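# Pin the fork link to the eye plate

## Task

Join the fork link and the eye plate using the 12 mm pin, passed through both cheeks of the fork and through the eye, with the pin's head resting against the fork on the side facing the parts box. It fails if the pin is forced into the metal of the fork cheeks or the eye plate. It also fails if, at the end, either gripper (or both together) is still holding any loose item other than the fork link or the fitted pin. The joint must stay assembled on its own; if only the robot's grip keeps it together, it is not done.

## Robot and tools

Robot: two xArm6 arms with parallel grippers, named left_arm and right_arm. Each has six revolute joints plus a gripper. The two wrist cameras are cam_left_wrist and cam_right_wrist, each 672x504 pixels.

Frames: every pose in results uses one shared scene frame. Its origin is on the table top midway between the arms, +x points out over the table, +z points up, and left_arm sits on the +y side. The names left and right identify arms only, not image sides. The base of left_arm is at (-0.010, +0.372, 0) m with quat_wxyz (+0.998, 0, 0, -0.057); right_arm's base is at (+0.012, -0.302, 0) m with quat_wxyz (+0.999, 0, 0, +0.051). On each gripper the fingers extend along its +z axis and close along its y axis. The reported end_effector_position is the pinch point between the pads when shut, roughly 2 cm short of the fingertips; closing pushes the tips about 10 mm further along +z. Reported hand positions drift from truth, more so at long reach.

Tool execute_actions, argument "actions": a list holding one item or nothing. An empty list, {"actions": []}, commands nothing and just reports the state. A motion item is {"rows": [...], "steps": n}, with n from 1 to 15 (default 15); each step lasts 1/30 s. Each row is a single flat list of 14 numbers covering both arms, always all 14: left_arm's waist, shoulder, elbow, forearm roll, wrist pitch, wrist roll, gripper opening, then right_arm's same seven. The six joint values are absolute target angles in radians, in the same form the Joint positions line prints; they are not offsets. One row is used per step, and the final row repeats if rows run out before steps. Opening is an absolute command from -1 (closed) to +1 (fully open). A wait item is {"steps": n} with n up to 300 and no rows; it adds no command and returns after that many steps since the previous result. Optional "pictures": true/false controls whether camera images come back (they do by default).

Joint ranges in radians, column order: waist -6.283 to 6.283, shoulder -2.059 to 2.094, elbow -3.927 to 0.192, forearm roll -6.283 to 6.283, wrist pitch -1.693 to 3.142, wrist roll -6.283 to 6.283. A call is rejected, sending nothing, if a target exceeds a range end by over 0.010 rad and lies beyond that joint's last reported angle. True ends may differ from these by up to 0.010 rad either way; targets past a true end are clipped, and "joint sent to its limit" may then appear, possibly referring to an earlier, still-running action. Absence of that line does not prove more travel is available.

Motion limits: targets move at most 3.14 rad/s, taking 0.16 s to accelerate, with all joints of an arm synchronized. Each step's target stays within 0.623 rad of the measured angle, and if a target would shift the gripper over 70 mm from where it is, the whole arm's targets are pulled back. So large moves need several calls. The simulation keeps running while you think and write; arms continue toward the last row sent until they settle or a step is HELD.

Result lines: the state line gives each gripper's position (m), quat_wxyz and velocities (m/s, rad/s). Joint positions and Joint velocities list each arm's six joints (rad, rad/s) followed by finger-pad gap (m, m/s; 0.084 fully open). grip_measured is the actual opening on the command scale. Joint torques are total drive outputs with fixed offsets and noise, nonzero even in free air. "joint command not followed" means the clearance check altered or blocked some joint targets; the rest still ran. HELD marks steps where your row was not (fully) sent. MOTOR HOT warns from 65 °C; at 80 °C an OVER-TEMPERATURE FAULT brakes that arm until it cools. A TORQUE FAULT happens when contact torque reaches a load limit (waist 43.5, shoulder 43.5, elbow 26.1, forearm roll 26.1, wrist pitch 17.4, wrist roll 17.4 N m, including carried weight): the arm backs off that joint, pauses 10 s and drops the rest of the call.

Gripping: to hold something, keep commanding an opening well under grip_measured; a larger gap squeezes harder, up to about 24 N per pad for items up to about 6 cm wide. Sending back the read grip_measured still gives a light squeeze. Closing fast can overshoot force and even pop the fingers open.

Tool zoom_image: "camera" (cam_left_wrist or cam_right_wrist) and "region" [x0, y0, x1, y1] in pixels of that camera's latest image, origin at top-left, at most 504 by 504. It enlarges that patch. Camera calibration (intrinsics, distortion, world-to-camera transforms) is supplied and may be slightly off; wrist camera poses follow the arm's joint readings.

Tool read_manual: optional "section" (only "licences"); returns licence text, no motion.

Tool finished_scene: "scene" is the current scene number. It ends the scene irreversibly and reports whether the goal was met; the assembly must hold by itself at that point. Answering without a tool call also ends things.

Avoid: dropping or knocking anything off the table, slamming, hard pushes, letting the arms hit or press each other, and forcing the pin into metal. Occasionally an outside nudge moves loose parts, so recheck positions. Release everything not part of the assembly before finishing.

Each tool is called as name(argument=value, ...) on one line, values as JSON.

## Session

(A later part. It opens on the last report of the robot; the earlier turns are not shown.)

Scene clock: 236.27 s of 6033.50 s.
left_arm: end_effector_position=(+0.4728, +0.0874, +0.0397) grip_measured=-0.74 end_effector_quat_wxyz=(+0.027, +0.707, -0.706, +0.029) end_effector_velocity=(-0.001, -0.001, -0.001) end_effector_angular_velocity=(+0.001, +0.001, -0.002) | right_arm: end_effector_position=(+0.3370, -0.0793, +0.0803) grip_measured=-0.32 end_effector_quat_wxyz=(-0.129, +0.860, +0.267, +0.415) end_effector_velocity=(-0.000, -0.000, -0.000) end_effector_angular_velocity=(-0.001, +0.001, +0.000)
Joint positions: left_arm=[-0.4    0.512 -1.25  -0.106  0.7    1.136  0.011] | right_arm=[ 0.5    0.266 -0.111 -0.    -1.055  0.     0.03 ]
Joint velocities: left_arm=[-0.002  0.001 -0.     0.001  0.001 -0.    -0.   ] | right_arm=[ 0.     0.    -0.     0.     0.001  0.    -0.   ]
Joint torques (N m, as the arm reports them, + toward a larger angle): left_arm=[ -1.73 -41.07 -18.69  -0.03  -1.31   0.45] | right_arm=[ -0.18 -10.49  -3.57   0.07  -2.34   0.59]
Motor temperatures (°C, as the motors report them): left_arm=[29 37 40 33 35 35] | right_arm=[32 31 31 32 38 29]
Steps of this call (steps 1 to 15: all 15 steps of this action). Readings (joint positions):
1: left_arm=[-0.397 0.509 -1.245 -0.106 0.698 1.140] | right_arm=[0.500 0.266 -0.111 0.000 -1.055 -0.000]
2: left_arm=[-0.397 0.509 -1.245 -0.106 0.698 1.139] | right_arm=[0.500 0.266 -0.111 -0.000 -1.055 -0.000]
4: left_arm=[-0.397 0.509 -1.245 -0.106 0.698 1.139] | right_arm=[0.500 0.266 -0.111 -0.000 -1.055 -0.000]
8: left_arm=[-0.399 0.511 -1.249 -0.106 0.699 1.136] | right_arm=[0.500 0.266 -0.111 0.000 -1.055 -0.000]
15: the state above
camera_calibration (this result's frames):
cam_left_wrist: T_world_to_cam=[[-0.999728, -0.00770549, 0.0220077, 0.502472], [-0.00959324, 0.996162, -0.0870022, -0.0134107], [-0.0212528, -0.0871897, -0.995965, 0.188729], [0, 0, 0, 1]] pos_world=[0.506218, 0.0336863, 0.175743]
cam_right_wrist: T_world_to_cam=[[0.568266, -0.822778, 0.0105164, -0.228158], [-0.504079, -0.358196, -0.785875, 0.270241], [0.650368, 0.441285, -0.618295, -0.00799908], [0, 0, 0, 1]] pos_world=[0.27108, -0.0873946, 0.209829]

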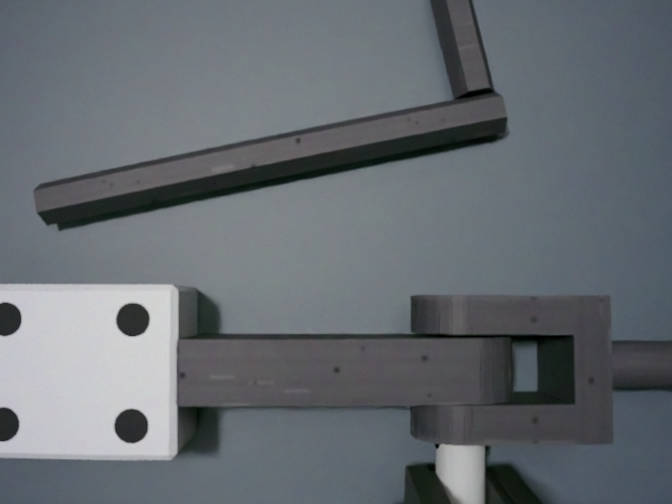

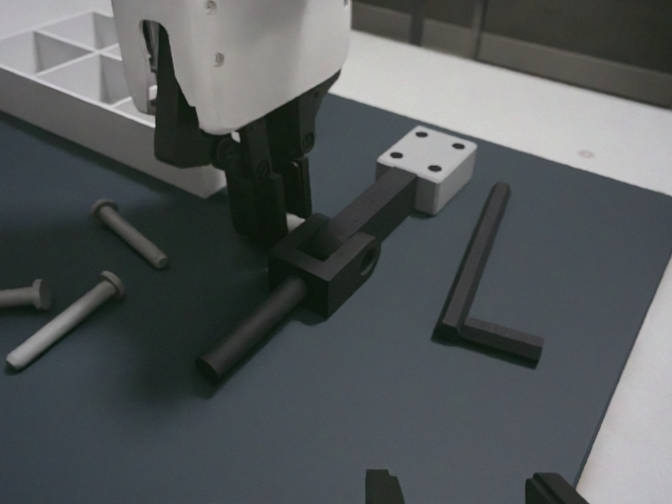

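Three more mm, slightly up.

execute_actions(actions=[{"rows":[[-0.4028,0.5135,-1.2537,-0.106,0.7015,1.133,-1,0.5,0.266,-0.111,0,-1.055,0,-0.3],[-0.4028,0.5135,-1.2537,-0.106,0.7015,1.133,-1,0.5,0.266,-0.111,0,-1.055,0,-0.3],[-0.4028,0.5135,-1.2537,-0.106,0.7015,1.133,-1,0.5,0.266,-0.111,0,-1.055,0,-0.3],[-0.4028,0.5135,-1.2537,-0.106,0.7015,1.133,-1,0.5,0.266,-0.111,0,-1.055,0,-0.3],[-0.4028,0.5135,-1.2537,-0.106,0.7015,1.133,-1,0.5,0.266,-0.111,0,-1.055,0,-0.3],[-0.4052,0.5156,-1.257,-0.106,0.7027,1.131,-1,0.5,0.266,-0.111,0,-1.055,0,-0.3]]}])

Scene clock: 241.33 s of 6033.50 s.
left_arm: end_effector_position=(+0.4726, +0.0842, +0.0399) grip_measured=-0.74 end_effector_quat_wxyz=(+0.028, +0.707, -0.706, +0.029) end_effector_velocity=(+0.000, -0.001, +0.000) end_effector_angular_velocity=(-0.001, -0.001, +0.001) | right_arm: end_effector_position=(+0.3370, -0.0793, +0.0803) grip_measured=-0.32 end_effector_quat_wxyz=(-0.129, +0.860, +0.267, +0.415) end_effector_velocity=(-0.000, +0.001, +0.001) end_effector_angular_velocity=(+0.002, -0.003, +0.002)
Joint positions: left_arm=[-0.405  0.515 -1.257 -0.106  0.703  1.131  0.011] | right_arm=[ 0.5    0.266 -0.111  0.    -1.055  0.     0.03 ]
Joint velocities: left_arm=[-0.001  0.001 -0.003 -0.     0.001 -0.002 -0.   ] | right_arm=[ 0.002 -0.002 -0.    -0.    -0.002 -0.     0.   ]
Joint torques (N m, as the arm reports them, + toward a larger angle): left_arm=[ -0.08 -41.37 -18.85  -0.08  -1.43   0.3 ] | right_arm=[  0.08 -10.39  -3.66   0.11  -2.34   0.59]
Motor temperatures (°C, as the motors report them): left_arm=[29 37 40 33 35 35] | right_arm=[32 31 31 32 39 29]
Steps of this call (steps 1 to 15: the robot went on to your last target; steps 16 to 90: nothing new was sent; then 1.57 s passed at rest; steps 91 to 105: all 15 steps of this action). Readings (joint positions):
91: left_arm=[-0.401 0.512 -1.250 -0.106 0.700 1.135] | right_arm=[0.500 0.266 -0.111 0.000 -1.055 0.000]
92: left_arm=[-0.401 0.512 -1.251 -0.106 0.700 1.135] | right_arm=[0.500 0.266 -0.111 -0.000 -1.055 0.000]
94: left_arm=[-0.402 0.513 -1.252 -0.106 0.701 1.134] | right_arm=[0.500 0.266 -0.111 0.000 -1.055 -0.000]
98: left_arm=[-0.403 0.514 -1.255 -0.106 0.702 1.132] | right_arm=[0.500 0.266 -0.111 0.000 -1.055 0.000]
105: the state above
camera_calibration (this result's frames):
cam_left_wrist: T_world_to_cam=[[-0.999724, -0.00701457, 0.0224014, 0.502137], [-0.00894665, 0.996138, -0.0873475, -0.0104969], [-0.0217022, -0.0875239, -0.995926, 0.188963], [0, 0, 0, 1]] pos_world=[0.506006, 0.0305174, 0.176028]
cam_right_wrist: T_world_to_cam=[[0.568266, -0.822778, 0.0105164, -0.228158], [-0.504079, -0.358196, -0.785875, 0.270241], [0.650368, 0.441285, -0.618295, -0.00799917], [0, 0, 0, 1]] pos_world=[0.27108, -0.0873946, 0.209829]

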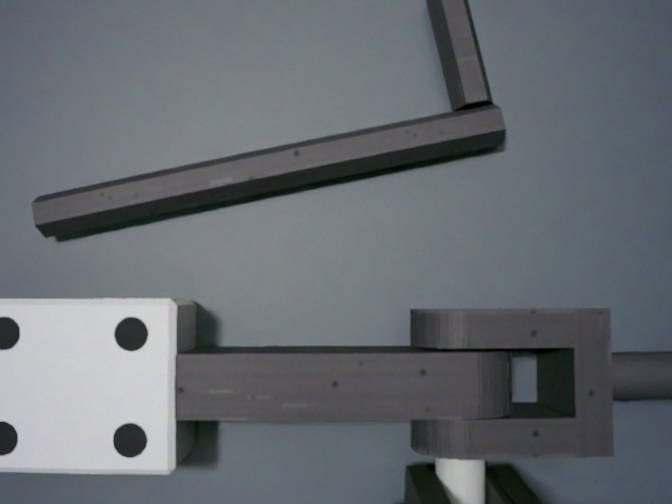

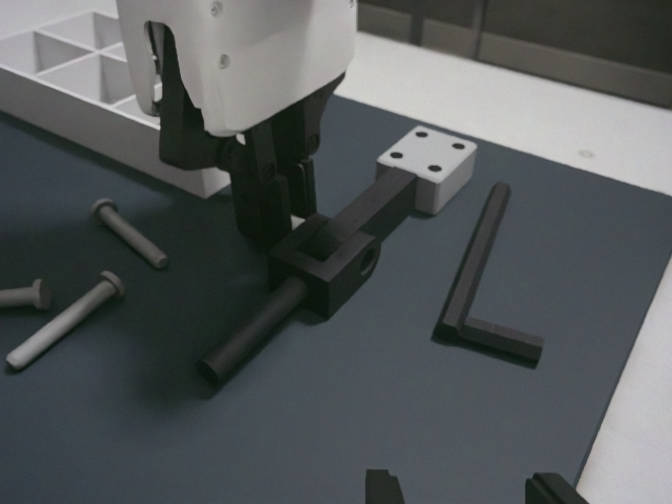

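execute_actions(actions=[{"rows":[[-0.404,0.5187,-1.262,-0.106,0.7047,1.132,-1,0.5,0.266,-0.111,0,-1.055,0,-0.3]]}], pictures=false)

execute_actions(actions=[{"rows":[[-0.404,0.5187,-1.262,-0.106,0.7047,1.132,-0.35,0.5,0.266,-0.111,0,-1.055,0,-0.3]]}], pictures=false)

execute_actions(actions=[{"rows":[[-0.3527,0.474,-1.1895,-0.108,0.6785,1.185,-0.35,0.5,0.266,-0.111,0,-1.055,0,-0.3]]}], pictures=false)

execute_actions(actions=[{"steps":10}])

Scene clock: 251.53 s of 6033.50 s.
left_arm: end_effector_position=(+0.4737, +0.0841, +0.0398) grip_measured=-0.74 end_effector_quat_wxyz=(+0.028, +0.707, -0.706, +0.029) end_effector_velocity=(+0.001, +0.000, +0.000) end_effector_angular_velocity=(-0.000, -0.001, +0.000) | right_arm: end_effector_position=(+0.3370, -0.0793, +0.0803) grip_measured=-0.32 end_effector_quat_wxyz=(-0.129, +0.860, +0.267, +0.415) end_effector_velocity=(+0.000, -0.000, +0.000) end_effector_angular_velocity=(+0.000, -0.000, -0.000)
Joint positions: left_arm=[-0.404  0.519 -1.262 -0.106  0.705  1.132  0.011] | right_arm=[ 0.5    0.266 -0.111 -0.    -1.055  0.     0.03 ]
Joint velocities: left_arm=[ 0.001  0.    -0.001  0.    -0.     0.    -0.   ] | right_arm=[-0.    -0.001 -0.    -0.     0.    -0.     0.   ]
Joint torques (N m, as the arm reports them, + toward a larger angle): left_arm=[ -0.13 -42.25 -19.37   0.45  -1.65   0.32] | right_arm=[  0.03 -10.34  -3.66  -0.16  -2.39   0.69]
Motor temperatures (°C, as the motors report them): left_arm=[29 37 40 33 35 35] | right_arm=[32 31 31 32 39 29]
Steps of this call (steps 1 to 15: the robot went on to your last target; steps 16 to 90: nothing new was sent; then 6.70 s passed at rest; steps 91 to 105: all 15 steps of this action). Readings (joint positions):
91: left_arm=[-0.405 0.516 -1.257 -0.106 0.703 1.131] | right_arm=[0.500 0.266 -0.111 -0.000 -1.055 -0.000]
92: left_arm=[-0.405 0.516 -1.258 -0.106 0.703 1.131] | right_arm=[0.500 0.266 -0.111 -0.000 -1.055 -0.000]
94: left_arm=[-0.405 0.518 -1.260 -0.106 0.704 1.132] | right_arm=[0.500 0.266 -0.111 -0.000 -1.055 0.000]
98: left_arm=[-0.404 0.519 -1.261 -0.106 0.705 1.132] | right_arm=[0.500 0.266 -0.111 0.000 -1.055 -0.000]
105: the state above

Scene clock: 252.03 s of 6033.50 s.
left_arm: end_effector_position=(+0.4738, +0.0841, +0.0399) grip_measured=-0.37 end_effector_quat_wxyz=(+0.028, +0.707, -0.706, +0.029) end_effector_velocity=(-0.001, +0.000, -0.001) end_effector_angular_velocity=(+0.001, +0.001, -0.000) | right_arm: end_effector_position=(+0.3370, -0.0793, +0.0803) grip_measured=-0.32 end_effector_quat_wxyz=(-0.129, +0.860, +0.267, +0.415) end_effector_velocity=(+0.000, -0.000, -0.000) end_effector_angular_velocity=(-0.000, -0.000, +0.000)
Joint positions: left_arm=[-0.404  0.519 -1.262 -0.106  0.705  1.132  0.028] | right_arm=[ 0.5    0.266 -0.111  0.    -1.055 -0.     0.03 ]
Joint velocities: left_arm=[-0.     0.     0.001 -0.     0.    -0.    -0.   ] | right_arm=[-0.     0.001 -0.    -0.    -0.001 -0.    -0.   ]
Joint torques (N m, as the arm reports them, + toward a larger angle): left_arm=[ -0.04 -40.41 -18.     0.36  -1.24   0.25] | right_arm=[ -0.32 -10.28  -3.48   0.05  -2.33   0.71]
Motor temperatures (°C, as the motors report them): left_arm=[29 37 40 33 35 35] | right_arm=[32 31 31 32 39 29]
Steps of this call (steps 1 to 15: all 15 steps of this action). Readings (joint positions):
1: left_arm=[-0.404 0.519 -1.262 -0.106 0.705 1.132] | right_arm=[0.500 0.266 -0.111 -0.000 -1.055 0.000]
2: left_arm=[-0.404 0.519 -1.262 -0.106 0.705 1.132] | right_arm=[0.500 0.266 -0.111 -0.000 -1.055 -0.000]
4: left_arm=[-0.404 0.518 -1.263 -0.106 0.704 1.132] | right_arm=[0.500 0.266 -0.111 -0.000 -1.055 0.000]
8: left_arm=[-0.404 0.518 -1.263 -0.106 0.704 1.132] | right_arm=[0.500 0.266 -0.111 0.000 -1.055 0.000]
15: the state above

Scene clock: 252.53 s of 6033.50 s.
left_arm: end_effector_position=(+0.4737, +0.1164, +0.0399) grip_measured=-0.37 end_effector_quat_wxyz=(+0.026, +0.707, -0.706, +0.029) end_effector_velocity=(+0.000, +0.003, +0.000) end_effector_angular_velocity=(+0.000, -0.001, -0.001) | right_arm: end_effector_position=(+0.3370, -0.0793, +0.0803) grip_measured=-0.32 end_effector_quat_wxyz=(-0.129, +0.860, +0.267, +0.415) end_effector_velocity=(+0.000, -0.001, -0.000) end_effector_angular_velocity=(-0.001, +0.000, -0.001)
Joint positions: left_arm=[-0.354  0.475 -1.19  -0.108  0.679  1.184  0.028] | right_arm=[ 0.5    0.266 -0.111  0.    -1.055  0.     0.03 ]
Joint velocities: left_arm=[ 0.005 -0.004  0.007  0.    -0.003  0.007  0.   ] | right_arm=[-0.002  0.     0.     0.     0.    -0.     0.   ]
Joint torques (N m, as the arm reports them, + toward a larger angle): left_arm=[ -0.18 -38.54 -17.9    0.39  -1.21   0.45] | right_arm=[ -0.09 -10.12  -3.58  -0.1   -2.37   0.65]
Motor temperatures (°C, as the motors report them): left_arm=[29 37 40 33 35 35] | right_arm=[32 31 31 32 39 29]
Steps of this call (steps 1 to 15: all 15 steps of this action). Readings (joint positions):
1: left_arm=[-0.404 0.519 -1.262 -0.106 0.705 1.132] | right_arm=[0.500 0.266 -0.111 -0.000 -1.055 -0.000]
2: left_arm=[-0.402 0.516 -1.258 -0.106 0.703 1.135] | right_arm=[0.500 0.266 -0.111 0.000 -1.055 0.000]
4: left_arm=[-0.384 0.500 -1.231 -0.107 0.693 1.155] | right_arm=[0.500 0.266 -0.111 -0.000 -1.055 0.000]
8: left_arm=[-0.357 0.479 -1.198 -0.108 0.682 1.178] | right_arm=[0.500 0.266 -0.111 0.000 -1.055 -0.000]
15: the state above

Scene clock: 252.87 s of 6033.50 s.
left_arm: end_effector_position=(+0.4737, +0.1169, +0.0399) grip_measured=-0.37 end_effector_quat_wxyz=(+0.026, +0.707, -0.706, +0.029) end_effector_velocity=(+0.000, +0.000, +0.000) end_effector_angular_velocity=(+0.000, -0.000, +0.000) | right_arm: end_effector_position=(+0.3370, -0.0793, +0.0803) grip_measured=-0.32 end_effector_quat_wxyz=(-0.129, +0.860, +0.267, +0.415) end_effector_velocity=(-0.000, +0.000, +0.000) end_effector_angular_velocity=(+0.000, -0.000, +0.001)
Joint positions: left_arm=[-0.353  0.474 -1.19  -0.108  0.679  1.185  0.028] | right_arm=[ 0.5    0.266 -0.111  0.    -1.055  0.     0.03 ]
Joint velocities: left_arm=[ 0.001 -0.001  0.001  0.001 -0.    -0.     0.   ] | right_arm=[ 0. -0. -0. -0. -0.  0.  0.]
Joint torques (N m, as the arm reports them, + toward a larger angle): left_arm=[ -0.8  -38.69 -17.95   0.27  -1.15   0.34] | right_arm=[  0.01 -10.37  -3.61   0.    -2.26   0.61]
Motor temperatures (°C, as the motors report them): left_arm=[29 37 40 33 35 35] | right_arm=[32 31 31 32 39 29]
Steps of this call (steps 1 to 10: the robot went on to your last target). Readings (joint positions):
1: left_arm=[-0.353 0.474 -1.190 -0.108 0.679 1.185] | right_arm=[0.500 0.266 -0.111 -0.000 -1.055 0.000]
2: left_arm=[-0.353 0.474 -1.190 -0.108 0.679 1.185] | right_arm=[0.500 0.266 -0.111 -0.000 -1.055 -0.000]
4: left_arm=[-0.353 0.474 -1.190 -0.108 0.679 1.185] | right_arm=[0.500 0.266 -0.111 0.000 -1.055 0.000]
8: left_arm=[-0.353 0.474 -1.190 -0.108 0.679 1.185] | right_arm=[0.500 0.266 -0.111 -0.000 -1.055 -0.000]
10: the state above
camera_calibration (this result's frames):
cam_left_wrist: T_world_to_cam=[[-0.99977, -0.00877234, 0.0195874, 0.503815], [-0.0104215, 0.996263, -0.0857438, -0.0424339], [-0.0187621, -0.0859282, -0.996125, 0.19024], [0, 0, 0, 1]] pos_world=[0.506826, 0.0630419, 0.175996]
cam_right_wrist: T_world_to_cam=[[0.568266, -0.822778, 0.0105164, -0.228158], [-0.504079, -0.358196, -0.785875, 0.270241], [0.650368, 0.441285, -0.618296, -0.00799907], [0, 0, 0, 1]] pos_world=[0.27108, -0.0873946, 0.209829]

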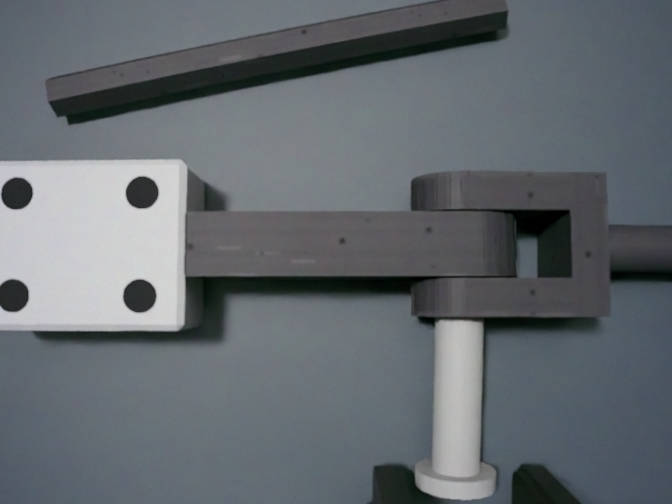

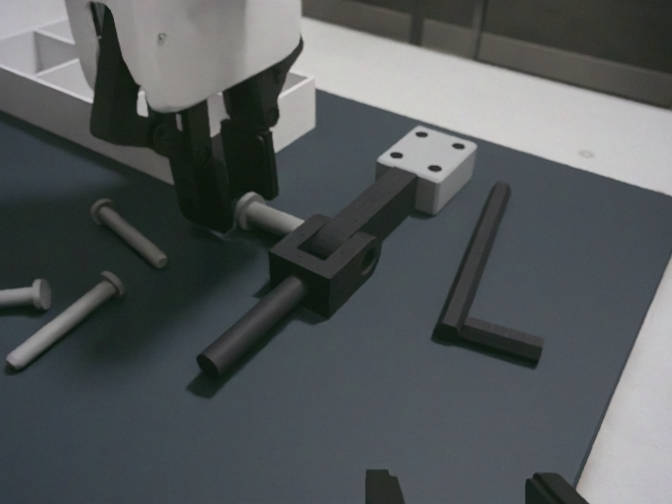

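execute_actions(actions=[{"rows":[[-0.3527,0.4795,-1.1895,-0.108,0.673,1.185,-0.35,0.5,0.266,-0.111,0,-1.055,0,-0.3]]}], pictures=false)

execute_actions(actions=[{"rows":[[-0.3527,0.4795,-1.1895,-0.108,0.673,1.185,-0.5,0.5,0.266,-0.111,0,-1.055,0,-0.3],[-0.3527,0.4795,-1.1895,-0.108,0.673,1.185,-0.55,0.5,0.266,-0.111,0,-1.055,0,-0.3],[-0.3527,0.4795,-1.1895,-0.108,0.673,1.185,-0.6,0.5,0.266,-0.111,0,-1.055,0,-0.3],[-0.3527,0.4795,-1.1895,-0.108,0.673,1.185,-0.7,0.5,0.266,-0.111,0,-1.055,0,-0.3]]}], pictures=false)

execute_actions(actions=[{"rows":[[-0.3527,0.474,-1.1895,-0.108,0.6785,1.185,-0.7,0.5,0.266,-0.111,0,-1.055,0,-0.3]]}])

zoom_image(camera="cam_right_wrist", region=[190, 160, 410, 330])

Scene clock: 267.17 s of 6033.50 s.
left_arm: end_effector_position=(+0.4739, +0.1170, +0.0374) grip_measured=-0.37 end_effector_quat_wxyz=(+0.026, +0.708, -0.706, +0.029) end_effector_velocity=(-0.001, +0.000, -0.001) end_effector_angular_velocity=(+0.001, +0.002, +0.000) | right_arm: end_effector_position=(+0.3370, -0.0793, +0.0803) grip_measured=-0.32 end_effector_quat_wxyz=(-0.129, +0.860, +0.267, +0.415) end_effector_velocity=(-0.000, +0.000, +0.000) end_effector_angular_velocity=(+0.000, -0.000, +0.001)
Joint positions: left_arm=[-0.353  0.479 -1.19  -0.108  0.673  1.185  0.028] | right_arm=[ 0.5    0.266 -0.111  0.    -1.055 -0.     0.03 ]
Joint velocities: left_arm=[-0.     0.001  0.001  0.001 -0.    -0.001 -0.   ] | right_arm=[ 0.001 -0.001  0.     0.     0.    -0.    -0.   ]
Joint torques (N m, as the arm reports them, + toward a larger angle): left_arm=[ -0.17 -39.12 -17.65   0.28  -1.35   0.43] | right_arm=[ -0.2  -10.37  -3.64  -0.08  -2.32   0.71]
Motor temperatures (°C, as the motors report them): left_arm=[29 37 40 33 35 35] | right_arm=[32 31 31 32 39 29]
Steps of this call (steps 1 to 15: the robot went on to your last target; steps 16 to 90: nothing new was sent; then 10.80 s passed at rest; steps 91 to 105: all 15 steps of this action). Readings (joint positions):
91: left_arm=[-0.353 0.474 -1.190 -0.108 0.678 1.185] | right_arm=[0.500 0.266 -0.111 -0.000 -1.055 0.000]
92: left_arm=[-0.353 0.475 -1.190 -0.108 0.677 1.185] | right_arm=[0.500 0.266 -0.111 -0.000 -1.055 -0.000]
94: left_arm=[-0.353 0.477 -1.190 -0.108 0.675 1.185] | right_arm=[0.500 0.266 -0.111 -0.000 -1.055 0.000]
98: left_arm=[-0.353 0.479 -1.189 -0.108 0.674 1.185] | right_arm=[0.500 0.266 -0.111 0.000 -1.055 0.000]
105: the state above

Scene clock: 267.67 s of 6033.50 s.
left_arm: end_effector_position=(+0.4739, +0.1170, +0.0374) grip_measured=-0.58 end_effector_quat_wxyz=(+0.026, +0.708, -0.706, +0.029) end_effector_velocity=(+0.000, -0.000, +0.000) end_effector_angular_velocity=(-0.000, -0.001, -0.000) | right_arm: end_effector_position=(+0.3370, -0.0793, +0.0803) grip_measured=-0.32 end_effector_quat_wxyz=(-0.129, +0.860, +0.267, +0.415) end_effector_velocity=(-0.000, +0.001, +0.000) end_effector_angular_velocity=(+0.001, -0.001, +0.002)
Joint positions: left_arm=[-0.353  0.479 -1.19  -0.108  0.673  1.185  0.019] | right_arm=[ 0.5    0.266 -0.111  0.    -1.055  0.     0.03 ]
Joint velocities: left_arm=[-0.     0.    -0.001  0.001 -0.    -0.    -0.   ] | right_arm=[ 0.002  0.     0.    -0.    -0.001  0.    -0.   ]
Joint torques (N m, as the arm reports them, + toward a larger angle): left_arm=[ -0.45 -38.85 -17.81  -0.05  -1.43   0.43] | right_arm=[ -0.24 -10.28  -3.61  -0.08  -2.27   0.63]
Motor temperatures (°C, as the motors report them): left_arm=[29 37 40 33 35 35] | right_arm=[32 31 31 32 39 29]
Steps of this call (steps 1 to 15: all 15 steps of this action). Readings (joint positions):
1: left_arm=[-0.353 0.479 -1.190 -0.108 0.673 1.185] | right_arm=[0.500 0.266 -0.111 0.000 -1.055 0.000]
2: left_arm=[-0.353 0.479 -1.190 -0.108 0.673 1.185] | right_arm=[0.500 0.266 -0.111 0.000 -1.055 -0.000]
4: left_arm=[-0.353 0.479 -1.190 -0.108 0.673 1.185] | right_arm=[0.500 0.266 -0.111 -0.000 -1.055 -0.000]
8: left_arm=[-0.353 0.479 -1.190 -0.108 0.673 1.185] | right_arm=[0.500 0.266 -0.111 -0.000 -1.055 -0.000]
15: the state above

Scene clock: 268.17 s of 6033.50 s.
left_arm: end_effector_position=(+0.4737, +0.1169, +0.0398) grip_measured=-0.58 end_effector_quat_wxyz=(+0.026, +0.707, -0.706, +0.029) end_effector_velocity=(-0.000, +0.000, +0.000) end_effector_angular_velocity=(+0.000, -0.000, -0.001) | right_arm: end_effector_position=(+0.3370, -0.0793, +0.0803) grip_measured=-0.32 end_effector_quat_wxyz=(-0.129, +0.860, +0.267, +0.415) end_effector_velocity=(-0.000, -0.000, -0.000) end_effector_angular_velocity=(-0.001, +0.001, -0.001)
Joint positions: left_arm=[-0.353  0.474 -1.189 -0.108  0.678  1.185  0.019] | right_arm=[ 0.5    0.266 -0.111 -0.    -1.055 -0.     0.03 ]
Joint velocities: left_arm=[ 0.    -0.001  0.001  0.001  0.001  0.001 -0.   ] | right_arm=[-0.001  0.001  0.     0.     0.     0.     0.   ]
Joint torques (N m, as the arm reports them, + toward a larger angle): left_arm=[ -0.54 -39.43 -18.03   0.37  -1.23   0.4 ] | right_arm=[ -0.25 -10.42  -3.7    0.    -2.43   0.65]
Motor temperatures (°C, as the motors report them): left_arm=[29 37 40 33 35 35] | right_arm=[32 31 31 32 39 29]
Steps of this call (steps 1 to 15: all 15 steps of this action). Readings (joint positions):
1: left_arm=[-0.353 0.479 -1.190 -0.108 0.673 1.185] | right_arm=[0.500 0.266 -0.111 -0.000 -1.055 -0.000]
2: left_arm=[-0.353 0.479 -1.189 -0.108 0.674 1.185] | right_arm=[0.500 0.266 -0.111 0.000 -1.055 -0.000]
4: left_arm=[-0.353 0.477 -1.189 -0.108 0.676 1.185] | right_arm=[0.500 0.266 -0.111 -0.000 -1.055 0.000]
8: left_arm=[-0.353 0.475 -1.189 -0.108 0.678 1.185] | right_arm=[0.500 0.266 -0.111 0.000 -1.055 0.000]
15: the state above
camera_calibration (this result's frames):
cam_left_wrist: T_world_to_cam=[[-0.999767, -0.00889929, 0.0196564, 0.503829], [-0.010553, 0.996265, -0.0856972, -0.0424643], [-0.0188203, -0.0858847, -0.996127, 0.190204], [0, 0, 0, 1]] pos_world=[0.506843, 0.063125, 0.175925]
cam_right_wrist: T_world_to_cam=[[0.568266, -0.822778, 0.0105165, -0.228158], [-0.504079, -0.358196, -0.785875, 0.270241], [0.650368, 0.441285, -0.618296, -0.0079991], [0, 0, 0, 1]] pos_world=[0.27108, -0.0873945, 0.209829]

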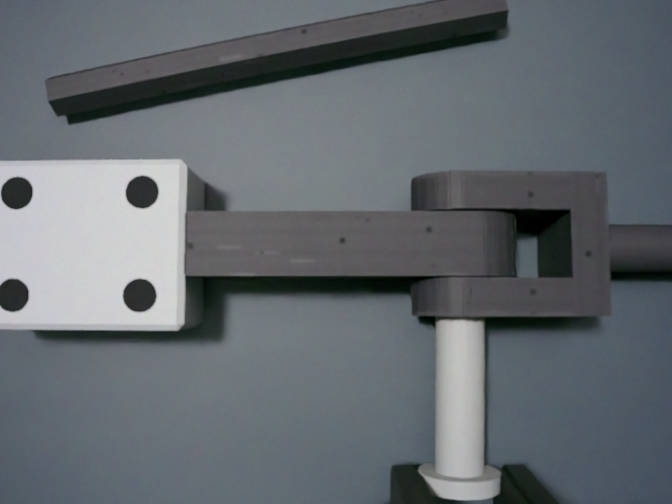

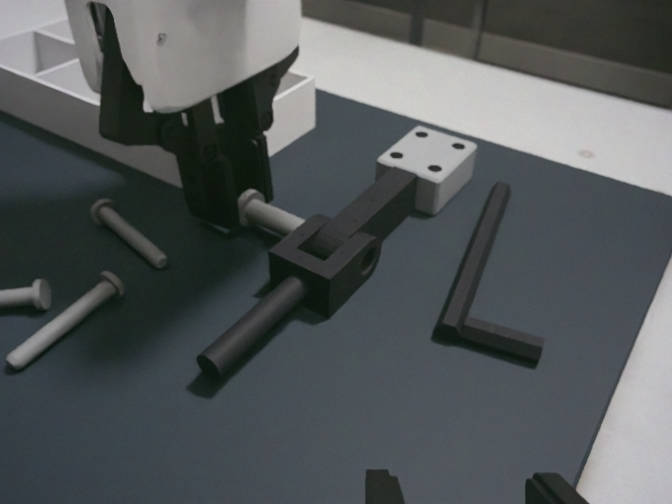

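Region (190, 160, 410, 330) of cam_right_wrist's 672x504 image, scaled by 2.291, with more detail than that image has; it fills the top 389 rows of this view, and the rest is white.

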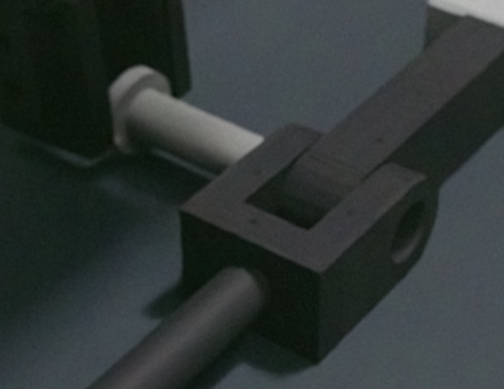

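execute_actions(actions=[{"rows":[[-0.3553,0.4762,-1.1931,-0.108,0.6798,1.1824,-0.7,0.5,0.266,-0.111,0,-1.055,0,-0.3],[-0.3553,0.4762,-1.1931,-0.108,0.6798,1.1824,-0.7,0.5,0.266,-0.111,0,-1.055,0,-0.3],[-0.3553,0.4762,-1.1931,-0.108,0.6798,1.1824,-0.7,0.5,0.266,-0.111,0,-1.055,0,-0.3],[-0.3553,0.4762,-1.1931,-0.108,0.6798,1.1824,-0.7,0.5,0.266,-0.111,0,-1.055,0,-0.3],[-0.3578,0.4785,-1.1968,-0.108,0.6811,1.1797,-0.7,0.5,0.266,-0.111,0,-1.055,0,-0.3],[-0.3578,0.4785,-1.1968,-0.108,0.6811,1.1797,-0.7,0.5,0.266,-0.111,0,-1.055,0,-0.3],[-0.3578,0.4785,-1.1968,-0.108,0.6811,1.1797,-0.7,0.5,0.266,-0.111,0,-1.055,0,-0.3],[-0.3578,0.4785,-1.1968,-0.108,0.6811,1.1797,-0.7,0.5,0.266,-0.111,0,-1.055,0,-0.3],[-0.3604,0.4807,-1.2004,-0.108,0.6824,1.177,-0.7,0.5,0.266,-0.111,0,-1.055,0,-0.3]]}])

Scene clock: 277.20 s of 6033.50 s.
left_arm: end_effector_position=(+0.4735, +0.1138, +0.0391) grip_measured=-0.58 end_effector_quat_wxyz=(+0.026, +0.708, -0.705, +0.028) end_effector_velocity=(+0.000, -0.001, -0.000) end_effector_angular_velocity=(+0.001, +0.002, +0.001) | right_arm: end_effector_position=(+0.3370, -0.0793, +0.0803) grip_measured=-0.32 end_effector_quat_wxyz=(-0.129, +0.860, +0.267, +0.415) end_effector_velocity=(-0.001, +0.000, -0.001) end_effector_angular_velocity=(-0.001, +0.001, +0.002)
Joint positions: left_arm=[-0.358  0.481 -1.198 -0.107  0.683  1.177  0.019] | right_arm=[ 0.5    0.266 -0.111 -0.    -1.055  0.     0.03 ]
Joint velocities: left_arm=[-0.002  0.004 -0.006  0.001  0.004 -0.004  0.   ] | right_arm=[ 0.002  0.001 -0.     0.     0.001 -0.    -0.   ]
Joint torques (N m, as the arm reports them, + toward a larger angle): left_arm=[ -6.38 -41.28 -20.71  -0.95  -1.97   0.49] | right_arm=[ -0.09 -10.45  -3.62  -0.01  -2.39   0.72]
Motor temperatures (°C, as the motors report them): left_arm=[29 37 40 33 35 35] | right_arm=[32 31 31 32 39 29]
Steps of this call (steps 1 to 15: the robot went on to your last target; steps 16 to 90: nothing new was sent; then 5.53 s passed at rest; steps 91 to 105: all 15 steps of this action). Readings (joint positions):
91: left_arm=[-0.353 0.474 -1.190 -0.108 0.679 1.185] | right_arm=[0.500 0.266 -0.111 -0.000 -1.055 0.000]
92: left_arm=[-0.353 0.474 -1.190 -0.108 0.679 1.184] | right_arm=[0.500 0.266 -0.111 0.000 -1.055 0.000]
94: left_arm=[-0.354 0.475 -1.192 -0.108 0.679 1.183] | right_arm=[0.500 0.266 -0.111 0.000 -1.055 -0.000]
98: left_arm=[-0.357 0.477 -1.195 -0.108 0.680 1.181] | right_arm=[0.500 0.266 -0.111 0.000 -1.055 0.000]
105: the state above
camera_calibration (this result's frames):
cam_left_wrist: T_world_to_cam=[[-0.999696, -0.010288, 0.0223901, 0.503664], [-0.0121454, 0.996352, -0.0844642, -0.0386813], [-0.0214395, -0.0847105, -0.996175, 0.190286], [0, 0, 0, 1]] pos_world=[0.507121, 0.0598412, 0.175014]
cam_right_wrist: T_world_to_cam=[[0.568266, -0.822778, 0.0105163, -0.228158], [-0.504079, -0.358196, -0.785875, 0.270241], [0.650368, 0.441285, -0.618295, -0.0079991], [0, 0, 0, 1]] pos_world=[0.27108, -0.0873946, 0.209829]

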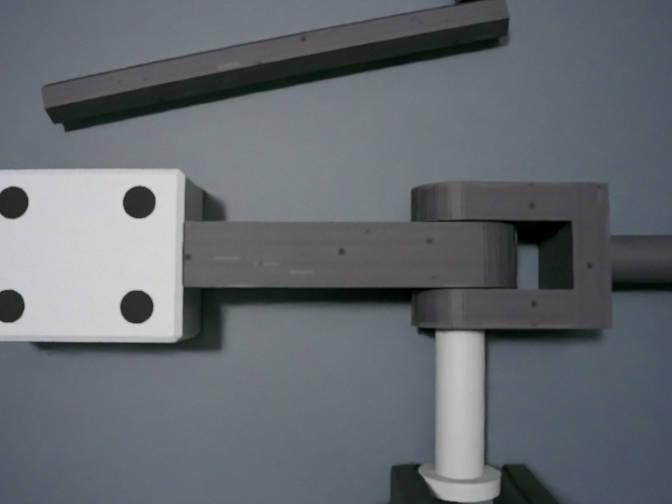

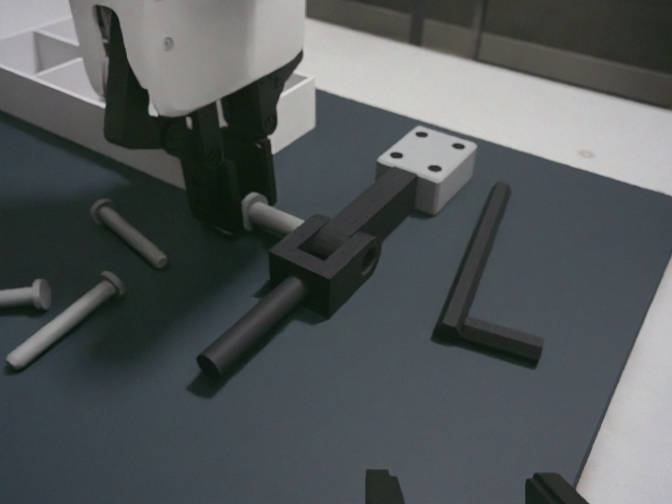

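execute_actions(actions=[{"rows":[[-0.3553,0.4762,-1.1931,-0.108,0.6798,1.1824,-0.7,0.5,0.266,-0.111,0,-1.055,0,-0.3]]}])

zoom_image(camera="cam_left_wrist", region=[390, 170, 560, 350])

Scene clock: 280.53 s of 6033.50 s.
left_arm: end_effector_position=(+0.4749, +0.1135, +0.0415) grip_measured=-0.58 end_effector_quat_wxyz=(+0.025, +0.707, -0.706, +0.032) end_effector_velocity=(-0.001, +0.007, -0.003) end_effector_angular_velocity=(+0.007, +0.010, +0.008) | right_arm: end_effector_position=(+0.3370, -0.0793, +0.0803) grip_measured=-0.32 end_effector_quat_wxyz=(-0.129, +0.860, +0.267, +0.415) end_effector_velocity=(-0.000, -0.000, -0.001) end_effector_angular_velocity=(-0.001, +0.002, +0.000)
Joint positions: left_arm=[-0.357  0.475 -1.196 -0.109  0.678  1.182  0.019] | right_arm=[ 0.5    0.266 -0.111  0.    -1.055 -0.     0.03 ]
Joint velocities: left_arm=[ 0.01   0.     0.006  0.003  0.005 -0.    -0.   ] | right_arm=[ 0.001  0.002  0.    -0.    -0.     0.    -0.   ]
Joint torques (N m, as the arm reports them, + toward a larger angle): left_arm=[  0.48 -39.83 -18.38   0.5   -1.5    0.26] | right_arm=[ -0.22 -10.38  -3.47  -0.12  -2.36   0.62]
Motor temperatures (°C, as the motors report them): left_arm=[29 37 40 33 35 35] | right_arm=[32 31 31 32 39 29]
Steps of this call (steps 1 to 15: the robot went on to your last target; steps 16 to 85: nothing new was sent; steps 86 to 100: all 15 steps of this action). Readings (joint positions):
86: left_arm=[-0.360 0.481 -1.200 -0.108 0.682 1.177] | right_arm=[0.500 0.266 -0.111 0.000 -1.055 0.000]
87: left_arm=[-0.360 0.480 -1.199 -0.108 0.682 1.178] | right_arm=[0.500 0.266 -0.111 0.000 -1.055 0.000]
89: left_arm=[-0.359 0.478 -1.198 -0.109 0.680 1.180] | right_arm=[0.500 0.266 -0.111 -0.000 -1.055 0.000]
93: left_arm=[-0.359 0.476 -1.196 -0.109 0.679 1.182] | right_arm=[0.500 0.266 -0.111 0.000 -1.055 0.000]
100: the state above
camera_calibration (this result's frames):
cam_left_wrist: T_world_to_cam=[[-0.999853, -0.00767152, 0.0153321, 0.505027], [-0.00899993, 0.996032, -0.0885415, -0.0395028], [-0.014592, -0.0886664, -0.995954, 0.189848], [0, 0, 0, 1]] pos_world=[0.507367, 0.0600536, 0.17784]
cam_right_wrist: T_world_to_cam=[[0.568266, -0.822778, 0.0105165, -0.228158], [-0.504079, -0.358196, -0.785875, 0.270241], [0.650368, 0.441285, -0.618295, -0.00799911], [0, 0, 0, 1]] pos_world=[0.27108, -0.0873946, 0.209829]

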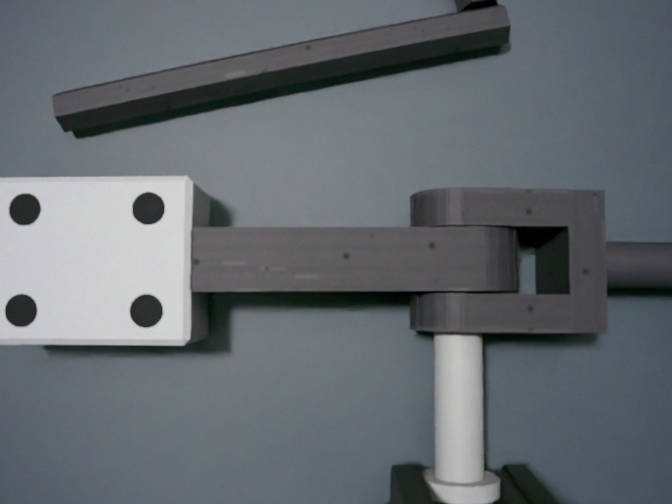

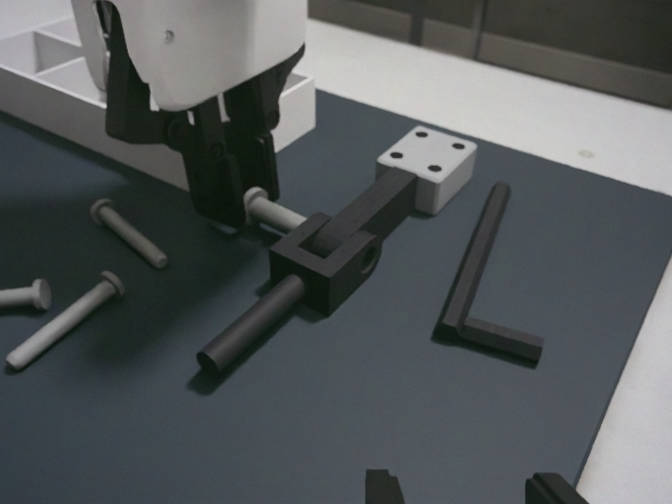

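Region (390, 170, 560, 350) of cam_left_wrist's 672x504 image, scaled by 2.800, with more detail than that image has.

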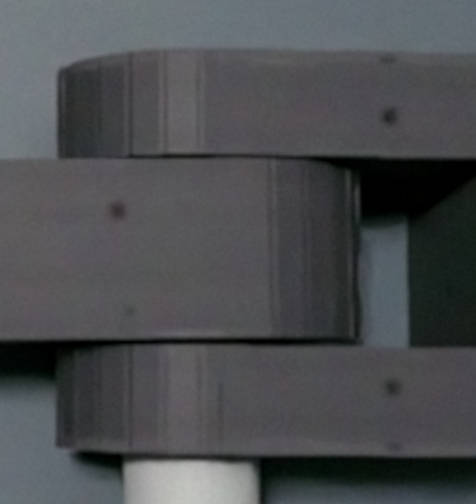

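execute_actions(actions=[{"rows":[[-0.3542,0.4791,-1.1977,-0.108,0.6816,1.1835,-0.7,0.5,0.266,-0.111,0,-1.055,0,-0.3]]}], pictures=false)

execute_actions(actions=[{"rows":[[-0.3567,0.4814,-1.2014,-0.108,0.6829,1.1808,-0.7,0.5,0.266,-0.111,0,-1.055,0,-0.3],[-0.3567,0.4814,-1.2014,-0.108,0.6829,1.1808,-0.7,0.5,0.266,-0.111,0,-1.055,0,-0.3],[-0.3567,0.4814,-1.2014,-0.108,0.6829,1.1808,-0.7,0.5,0.266,-0.111,0,-1.055,0,-0.3],[-0.3567,0.4814,-1.2014,-0.108,0.6829,1.1808,-0.7,0.5,0.266,-0.111,0,-1.055,0,-0.3],[-0.3593,0.4836,-1.205,-0.108,0.6842,1.178,-0.7,0.5,0.266,-0.111,0,-1.055,0,-0.3],[-0.3593,0.4836,-1.205,-0.108,0.6842,1.178,-0.7,0.5,0.266,-0.111,0,-1.055,0,-0.3],[-0.3593,0.4836,-1.205,-0.108,0.6842,1.178,-0.7,0.5,0.266,-0.111,0,-1.055,0,-0.3],[-0.3593,0.4836,-1.205,-0.108,0.6842,1.178,-0.7,0.5,0.266,-0.111,0,-1.055,0,-0.3],[-0.3619,0.4858,-1.2086,-0.108,0.6855,1.1755,-0.7,0.5,0.266,-0.111,0,-1.055,0,-0.3]]}])

Scene clock: 290.33 s of 6033.50 s.
left_arm: end_effector_position=(+0.4746, +0.1154, +0.0397) grip_measured=-0.58 end_effector_quat_wxyz=(+0.026, +0.707, -0.706, +0.029) end_effector_velocity=(-0.001, +0.001, -0.001) end_effector_angular_velocity=(+0.001, +0.001, -0.000) | right_arm: end_effector_position=(+0.3370, -0.0793, +0.0803) grip_measured=-0.32 end_effector_quat_wxyz=(-0.129, +0.860, +0.267, +0.415) end_effector_velocity=(+0.000, +0.000, +0.001) end_effector_angular_velocity=(+0.001, -0.001, +0.000)
Joint positions: left_arm=[-0.354  0.479 -1.197 -0.108  0.682  1.184  0.019] | right_arm=[ 0.5    0.266 -0.111 -0.    -1.055  0.     0.03 ]
Joint velocities: left_arm=[ 0.     0.     0.002  0.001 -0.     0.    -0.   ] | right_arm=[ 0.    -0.002  0.     0.     0.    -0.    -0.   ]
Joint torques (N m, as the arm reports them, + toward a larger angle): left_arm=[ -0.18 -39.57 -18.91   0.39  -1.37   0.27] | right_arm=[ -0.16 -10.39  -3.55  -0.23  -2.29   0.58]
Motor temperatures (°C, as the motors report them): left_arm=[29 37 40 33 35 35] | right_arm=[32 31 31 32 39 29]
Steps of this call (steps 1 to 15: the robot went on to your last target; steps 16 to 90: nothing new was sent; then 6.30 s passed at rest; steps 91 to 105: all 15 steps of this action). Readings (joint positions):
91: left_arm=[-0.355 0.476 -1.193 -0.108 0.680 1.182] | right_arm=[0.500 0.266 -0.111 -0.000 -1.055 0.000]
92: left_arm=[-0.355 0.477 -1.194 -0.108 0.680 1.183] | right_arm=[0.500 0.266 -0.111 -0.000 -1.055 -0.000]
94: left_arm=[-0.355 0.478 -1.195 -0.108 0.681 1.183] | right_arm=[0.500 0.266 -0.111 -0.000 -1.055 0.000]
98: left_arm=[-0.354 0.479 -1.197 -0.108 0.682 1.183] | right_arm=[0.500 0.266 -0.111 0.000 -1.055 -0.000]
105: the state above

Scene clock: 290.83 s of 6033.50 s.
left_arm: end_effector_position=(+0.4748, +0.1123, +0.0391) grip_measured=-0.58 end_effector_quat_wxyz=(+0.027, +0.708, -0.705, +0.028) end_effector_velocity=(-0.000, -0.002, -0.000) end_effector_angular_velocity=(+0.001, +0.002, +0.001) | right_arm: end_effector_position=(+0.3370, -0.0793, +0.0803) grip_measured=-0.32 end_effector_quat_wxyz=(-0.129, +0.860, +0.267, +0.415) end_effector_velocity=(-0.000, +0.000, -0.001) end_effector_angular_velocity=(-0.001, +0.002, +0.001)
Joint positions: left_arm=[-0.359  0.486 -1.206 -0.107  0.686  1.176  0.019] | right_arm=[ 0.5    0.266 -0.111  0.    -1.055 -0.     0.03 ]
Joint velocities: left_arm=[-0.003  0.004 -0.005  0.001  0.004 -0.004  0.   ] | right_arm=[ 0.001  0.001 -0.    -0.     0.002  0.     0.   ]
Joint torques (N m, as the arm reports them, + toward a larger angle): left_arm=[ -6.78 -41.1  -21.38  -0.86  -2.59   0.2 ] | right_arm=[  0.17 -10.38  -3.58  -0.02  -2.32   0.53]
Motor temperatures (°C, as the motors report them): left_arm=[29 37 40 33 35 35] | right_arm=[32 31 31 32 39 29]
Steps of this call (steps 1 to 15: all 15 steps of this action). Readings (joint positions):
1: left_arm=[-0.354 0.479 -1.197 -0.108 0.682 1.183] | right_arm=[0.500 0.266 -0.111 -0.000 -1.055 -0.000]
2: left_arm=[-0.355 0.480 -1.198 -0.108 0.682 1.183] | right_arm=[0.500 0.266 -0.111 0.000 -1.055 0.000]
4: left_arm=[-0.356 0.480 -1.200 -0.108 0.682 1.182] | right_arm=[0.500 0.266 -0.111 -0.000 -1.055 0.000]
8: left_arm=[-0.358 0.483 -1.203 -0.108 0.684 1.179] | right_arm=[0.500 0.266 -0.111 -0.000 -1.055 0.000]
15: the state above
camera_calibration (this result's frames):
cam_left_wrist: T_world_to_cam=[[-0.999692, -0.0102802, 0.0225938, 0.504886], [-0.0121582, 0.996339, -0.0846183, -0.0372088], [-0.0216412, -0.0848669, -0.996157, 0.190322], [0, 0, 0, 1]] pos_world=[0.508397, 0.0584149, 0.175034]
cam_right_wrist: T_world_to_cam=[[0.568266, -0.822778, 0.0105166, -0.228158], [-0.504079, -0.358196, -0.785875, 0.270241], [0.650368, 0.441285, -0.618295, -0.00799912], [0, 0, 0, 1]] pos_world=[0.27108, -0.0873946, 0.209829]

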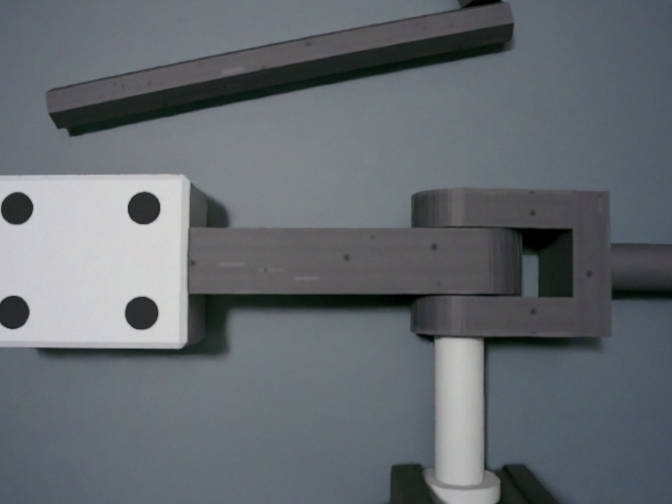

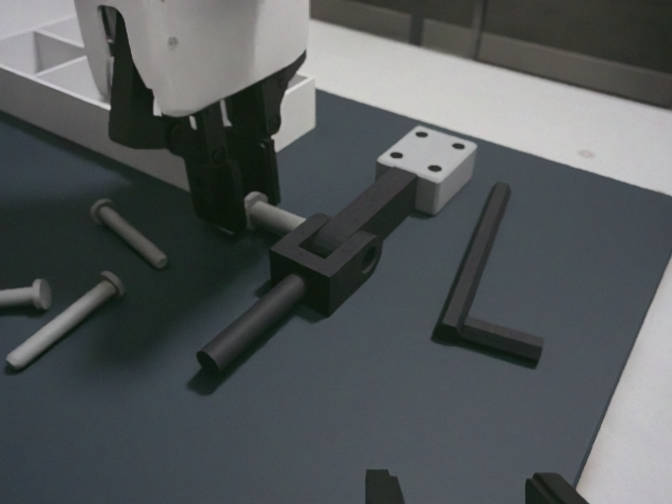

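execute_actions(actions=[{"rows":[[-0.3562,0.4858,-1.2033,-0.108,0.6805,1.1813,-0.7,0.5,0.266,-0.111,0,-1.055,0,-0.3]]}], pictures=false)

execute_actions(actions=[{"steps":20}], pictures=false)

execute_actions(actions=[{"rows":[[-0.3588,0.488,-1.2069,-0.108,0.6818,1.1785,-0.7,0.5,0.266,-0.111,0,-1.055,0,-0.3],[-0.3588,0.488,-1.2069,-0.108,0.6818,1.1785,-0.7,0.5,0.266,-0.111,0,-1.055,0,-0.3],[-0.3588,0.488,-1.2069,-0.108,0.6818,1.1785,-0.7,0.5,0.266,-0.111,0,-1.055,0,-0.3],[-0.3588,0.488,-1.2069,-0.108,0.6818,1.1785,-0.7,0.5,0.266,-0.111,0,-1.055,0,-0.3],[-0.3614,0.4902,-1.2105,-0.108,0.6831,1.176,-0.7,0.5,0.266,-0.111,0,-1.055,0,-0.3],[-0.3614,0.4902,-1.2105,-0.108,0.6831,1.176,-0.7,0.5,0.266,-0.111,0,-1.055,0,-0.3],[-0.3614,0.4902,-1.2105,-0.108,0.6831,1.176,-0.7,0.5,0.266,-0.111,0,-1.055,0,-0.3],[-0.3614,0.4902,-1.2105,-0.108,0.6831,1.176,-0.7,0.5,0.266,-0.111,0,-1.055,0,-0.3],[-0.364,0.4924,-1.2141,-0.108,0.6844,1.1735,-0.7,0.5,0.266,-0.111,0,-1.055,0,-0.3]]}])

Scene clock: 300.60 s of 6033.50 s.
left_arm: end_effector_position=(+0.4763, +0.1117, +0.0397) grip_measured=-0.58 end_effector_quat_wxyz=(+0.026, +0.707, -0.706, +0.032) end_effector_velocity=(+0.003, +0.002, +0.002) end_effector_angular_velocity=(-0.002, -0.006, +0.005) | right_arm: end_effector_position=(+0.3370, -0.0793, +0.0803) grip_measured=-0.32 end_effector_quat_wxyz=(-0.129, +0.860, +0.267, +0.415) end_effector_velocity=(+0.000, +0.001, +0.001) end_effector_angular_velocity=(+0.002, -0.002, +0.001)
Joint positions: left_arm=[-0.359  0.485 -1.206 -0.109  0.679  1.181  0.019] | right_arm=[ 0.5    0.266 -0.111 -0.    -1.055 -0.     0.03 ]
Joint velocities: left_arm=[ 0.005 -0.002 -0.002  0.001 -0.004 -0.001 -0.   ] | right_arm=[ 0.001 -0.002  0.     0.    -0.001  0.     0.   ]
Joint torques (N m, as the arm reports them, + toward a larger angle): left_arm=[  1.11 -40.02 -19.16   0.54  -1.71   0.19] | right_arm=[ -0.08 -10.45  -3.63  -0.06  -2.41   0.71]
Motor temperatures (°C, as the motors report them): left_arm=[29 37 41 33 35 35] | right_arm=[32 31 31 32 39 29]
Steps of this call (steps 1 to 15: the robot went on to your last target; steps 16 to 90: nothing new was sent; then 6.27 s passed at rest; steps 91 to 105: all 15 steps of this action). Readings (joint positions):
91: left_arm=[-0.362 0.486 -1.209 -0.108 0.685 1.176] | right_arm=[0.500 0.266 -0.111 0.000 -1.055 0.000]
92: left_arm=[-0.361 0.486 -1.208 -0.108 0.684 1.177] | right_arm=[0.500 0.266 -0.111 0.000 -1.055 0.000]
94: left_arm=[-0.361 0.486 -1.207 -0.109 0.682 1.179] | right_arm=[0.500 0.266 -0.111 0.000 -1.055 0.000]
98: left_arm=[-0.360 0.485 -1.206 -0.109 0.680 1.181] | right_arm=[0.500 0.266 -0.111 -0.000 -1.055 0.000]
105: the state above

Scene clock: 301.27 s of 6033.50 s.
left_arm: end_effector_position=(+0.4757, +0.1137, +0.0385) grip_measured=-0.58 end_effector_quat_wxyz=(+0.026, +0.707, -0.706, +0.030) end_effector_velocity=(+0.000, -0.000, +0.001) end_effector_angular_velocity=(-0.000, -0.001, -0.000) | right_arm: end_effector_position=(+0.3370, -0.0793, +0.0803) grip_measured=-0.32 end_effector_quat_wxyz=(-0.129, +0.860, +0.267, +0.415) end_effector_velocity=(-0.000, +0.000, +0.000) end_effector_angular_velocity=(+0.001, -0.001, +0.001)
Joint positions: left_arm=[-0.356  0.486 -1.204 -0.108  0.68   1.181  0.019] | right_arm=[ 0.5    0.266 -0.111  0.    -1.055 -0.     0.03 ]
Joint velocities: left_arm=[-0.    -0.    -0.001  0.     0.     0.    -0.   ] | right_arm=[ 0.001 -0.001  0.     0.    -0.     0.    -0.   ]
Joint torques (N m, as the arm reports them, + toward a larger angle): left_arm=[ -0.02 -39.44 -18.05   0.34  -1.41   0.36] | right_arm=[ -0.02 -10.49  -3.62  -0.07  -2.41   0.64]
Motor temperatures (°C, as the motors report them): left_arm=[29 37 41 33 35 35] | right_arm=[32 31 31 32 39 29]
Steps of this call (steps 1 to 15: the robot went on to your last target; steps 16 to 20: nothing new was sent). Readings (joint positions):
1: left_arm=[-0.359 0.485 -1.206 -0.109 0.679 1.181] | right_arm=[0.500 0.266 -0.111 -0.000 -1.055 -0.000]
2: left_arm=[-0.358 0.485 -1.205 -0.109 0.679 1.181] | right_arm=[0.500 0.266 -0.111 0.000 -1.055 -0.000]
4: left_arm=[-0.358 0.485 -1.205 -0.108 0.679 1.181] | right_arm=[0.500 0.266 -0.111 -0.000 -1.055 -0.000]
8: left_arm=[-0.357 0.486 -1.204 -0.108 0.680 1.181] | right_arm=[0.500 0.266 -0.111 0.000 -1.055 0.000]
20: the state above
All arms were judged still, so your last target was given up. Only a new action makes them travel on or press farther. Fingers that are still opening or closing keep moving.

Scene clock: 301.77 s of 6033.50 s.
left_arm: end_effector_position=(+0.4755, +0.1116, +0.0377) grip_measured=-0.58 end_effector_quat_wxyz=(+0.027, +0.708, -0.705, +0.028) end_effector_velocity=(-0.000, -0.002, -0.000) end_effector_angular_velocity=(+0.000, +0.002, +0.001) | right_arm: end_effector_position=(+0.3370, -0.0793, +0.0803) grip_measured=-0.32 end_effector_quat_wxyz=(-0.129, +0.860, +0.267, +0.415) end_effector_velocity=(+0.000, +0.000, +0.000) end_effector_angular_velocity=(+0.001, -0.001, +0.000)
Joint positions: left_arm=[-0.36   0.492 -1.211 -0.107  0.686  1.174  0.019] | right_arm=[ 0.5    0.266 -0.111  0.    -1.055  0.     0.03 ]
Joint velocities: left_arm=[-0.004  0.004 -0.005 -0.     0.003 -0.005  0.   ] | right_arm=[ 0.001 -0.001  0.     0.     0.     0.     0.   ]
Joint torques (N m, as the arm reports them, + toward a larger angle): left_arm=[-12.58 -39.06 -22.74  -2.38  -3.24   0.22] | right_arm=[  0.03 -10.54  -3.54  -0.12  -2.29   0.59]
Motor temperatures (°C, as the motors report them): left_arm=[29 37 41 33 35 35] | right_arm=[32 31 31 32 39 29]
Steps of this call (steps 1 to 15: all 15 steps of this action). Readings (joint positions):
1: left_arm=[-0.356 0.486 -1.204 -0.108 0.680 1.181] | right_arm=[0.500 0.266 -0.111 0.000 -1.055 -0.000]
2: left_arm=[-0.356 0.486 -1.204 -0.108 0.681 1.181] | right_arm=[0.500 0.266 -0.111 -0.000 -1.055 0.000]
4: left_arm=[-0.357 0.487 -1.205 -0.108 0.681 1.180] | right_arm=[0.500 0.266 -0.111 -0.000 -1.055 -0.000]
8: left_arm=[-0.359 0.489 -1.208 -0.107 0.683 1.177] | right_arm=[0.500 0.266 -0.111 0.000 -1.055 -0.000]
15: the state above
camera_calibration (this result's frames):
cam_left_wrist: T_world_to_cam=[[-0.999668, -0.011131, 0.0232375, 0.505664], [-0.013046, 0.996384, -0.0839549, -0.0361805], [-0.022219, -0.0842301, -0.996199, 0.189023], [0, 0, 0, 1]] pos_world=[0.509224, 0.0575997, 0.173517]
cam_right_wrist: T_world_to_cam=[[0.568266, -0.822778, 0.0105163, -0.228158], [-0.504079, -0.358196, -0.785875, 0.270241], [0.650368, 0.441285, -0.618296, -0.00799907], [0, 0, 0, 1]] pos_world=[0.27108, -0.0873946, 0.209829]

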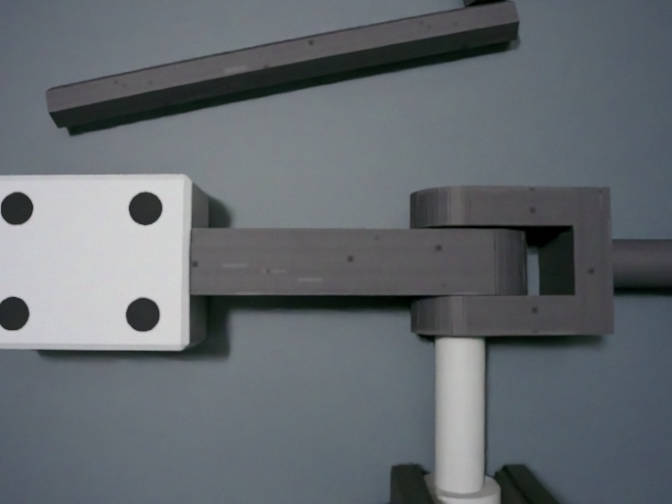

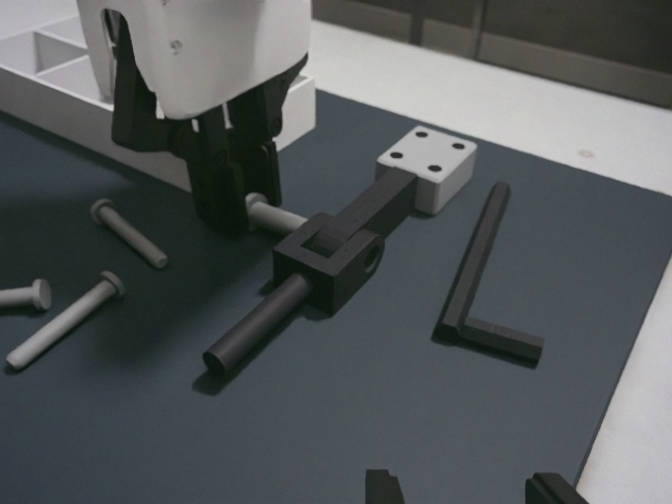

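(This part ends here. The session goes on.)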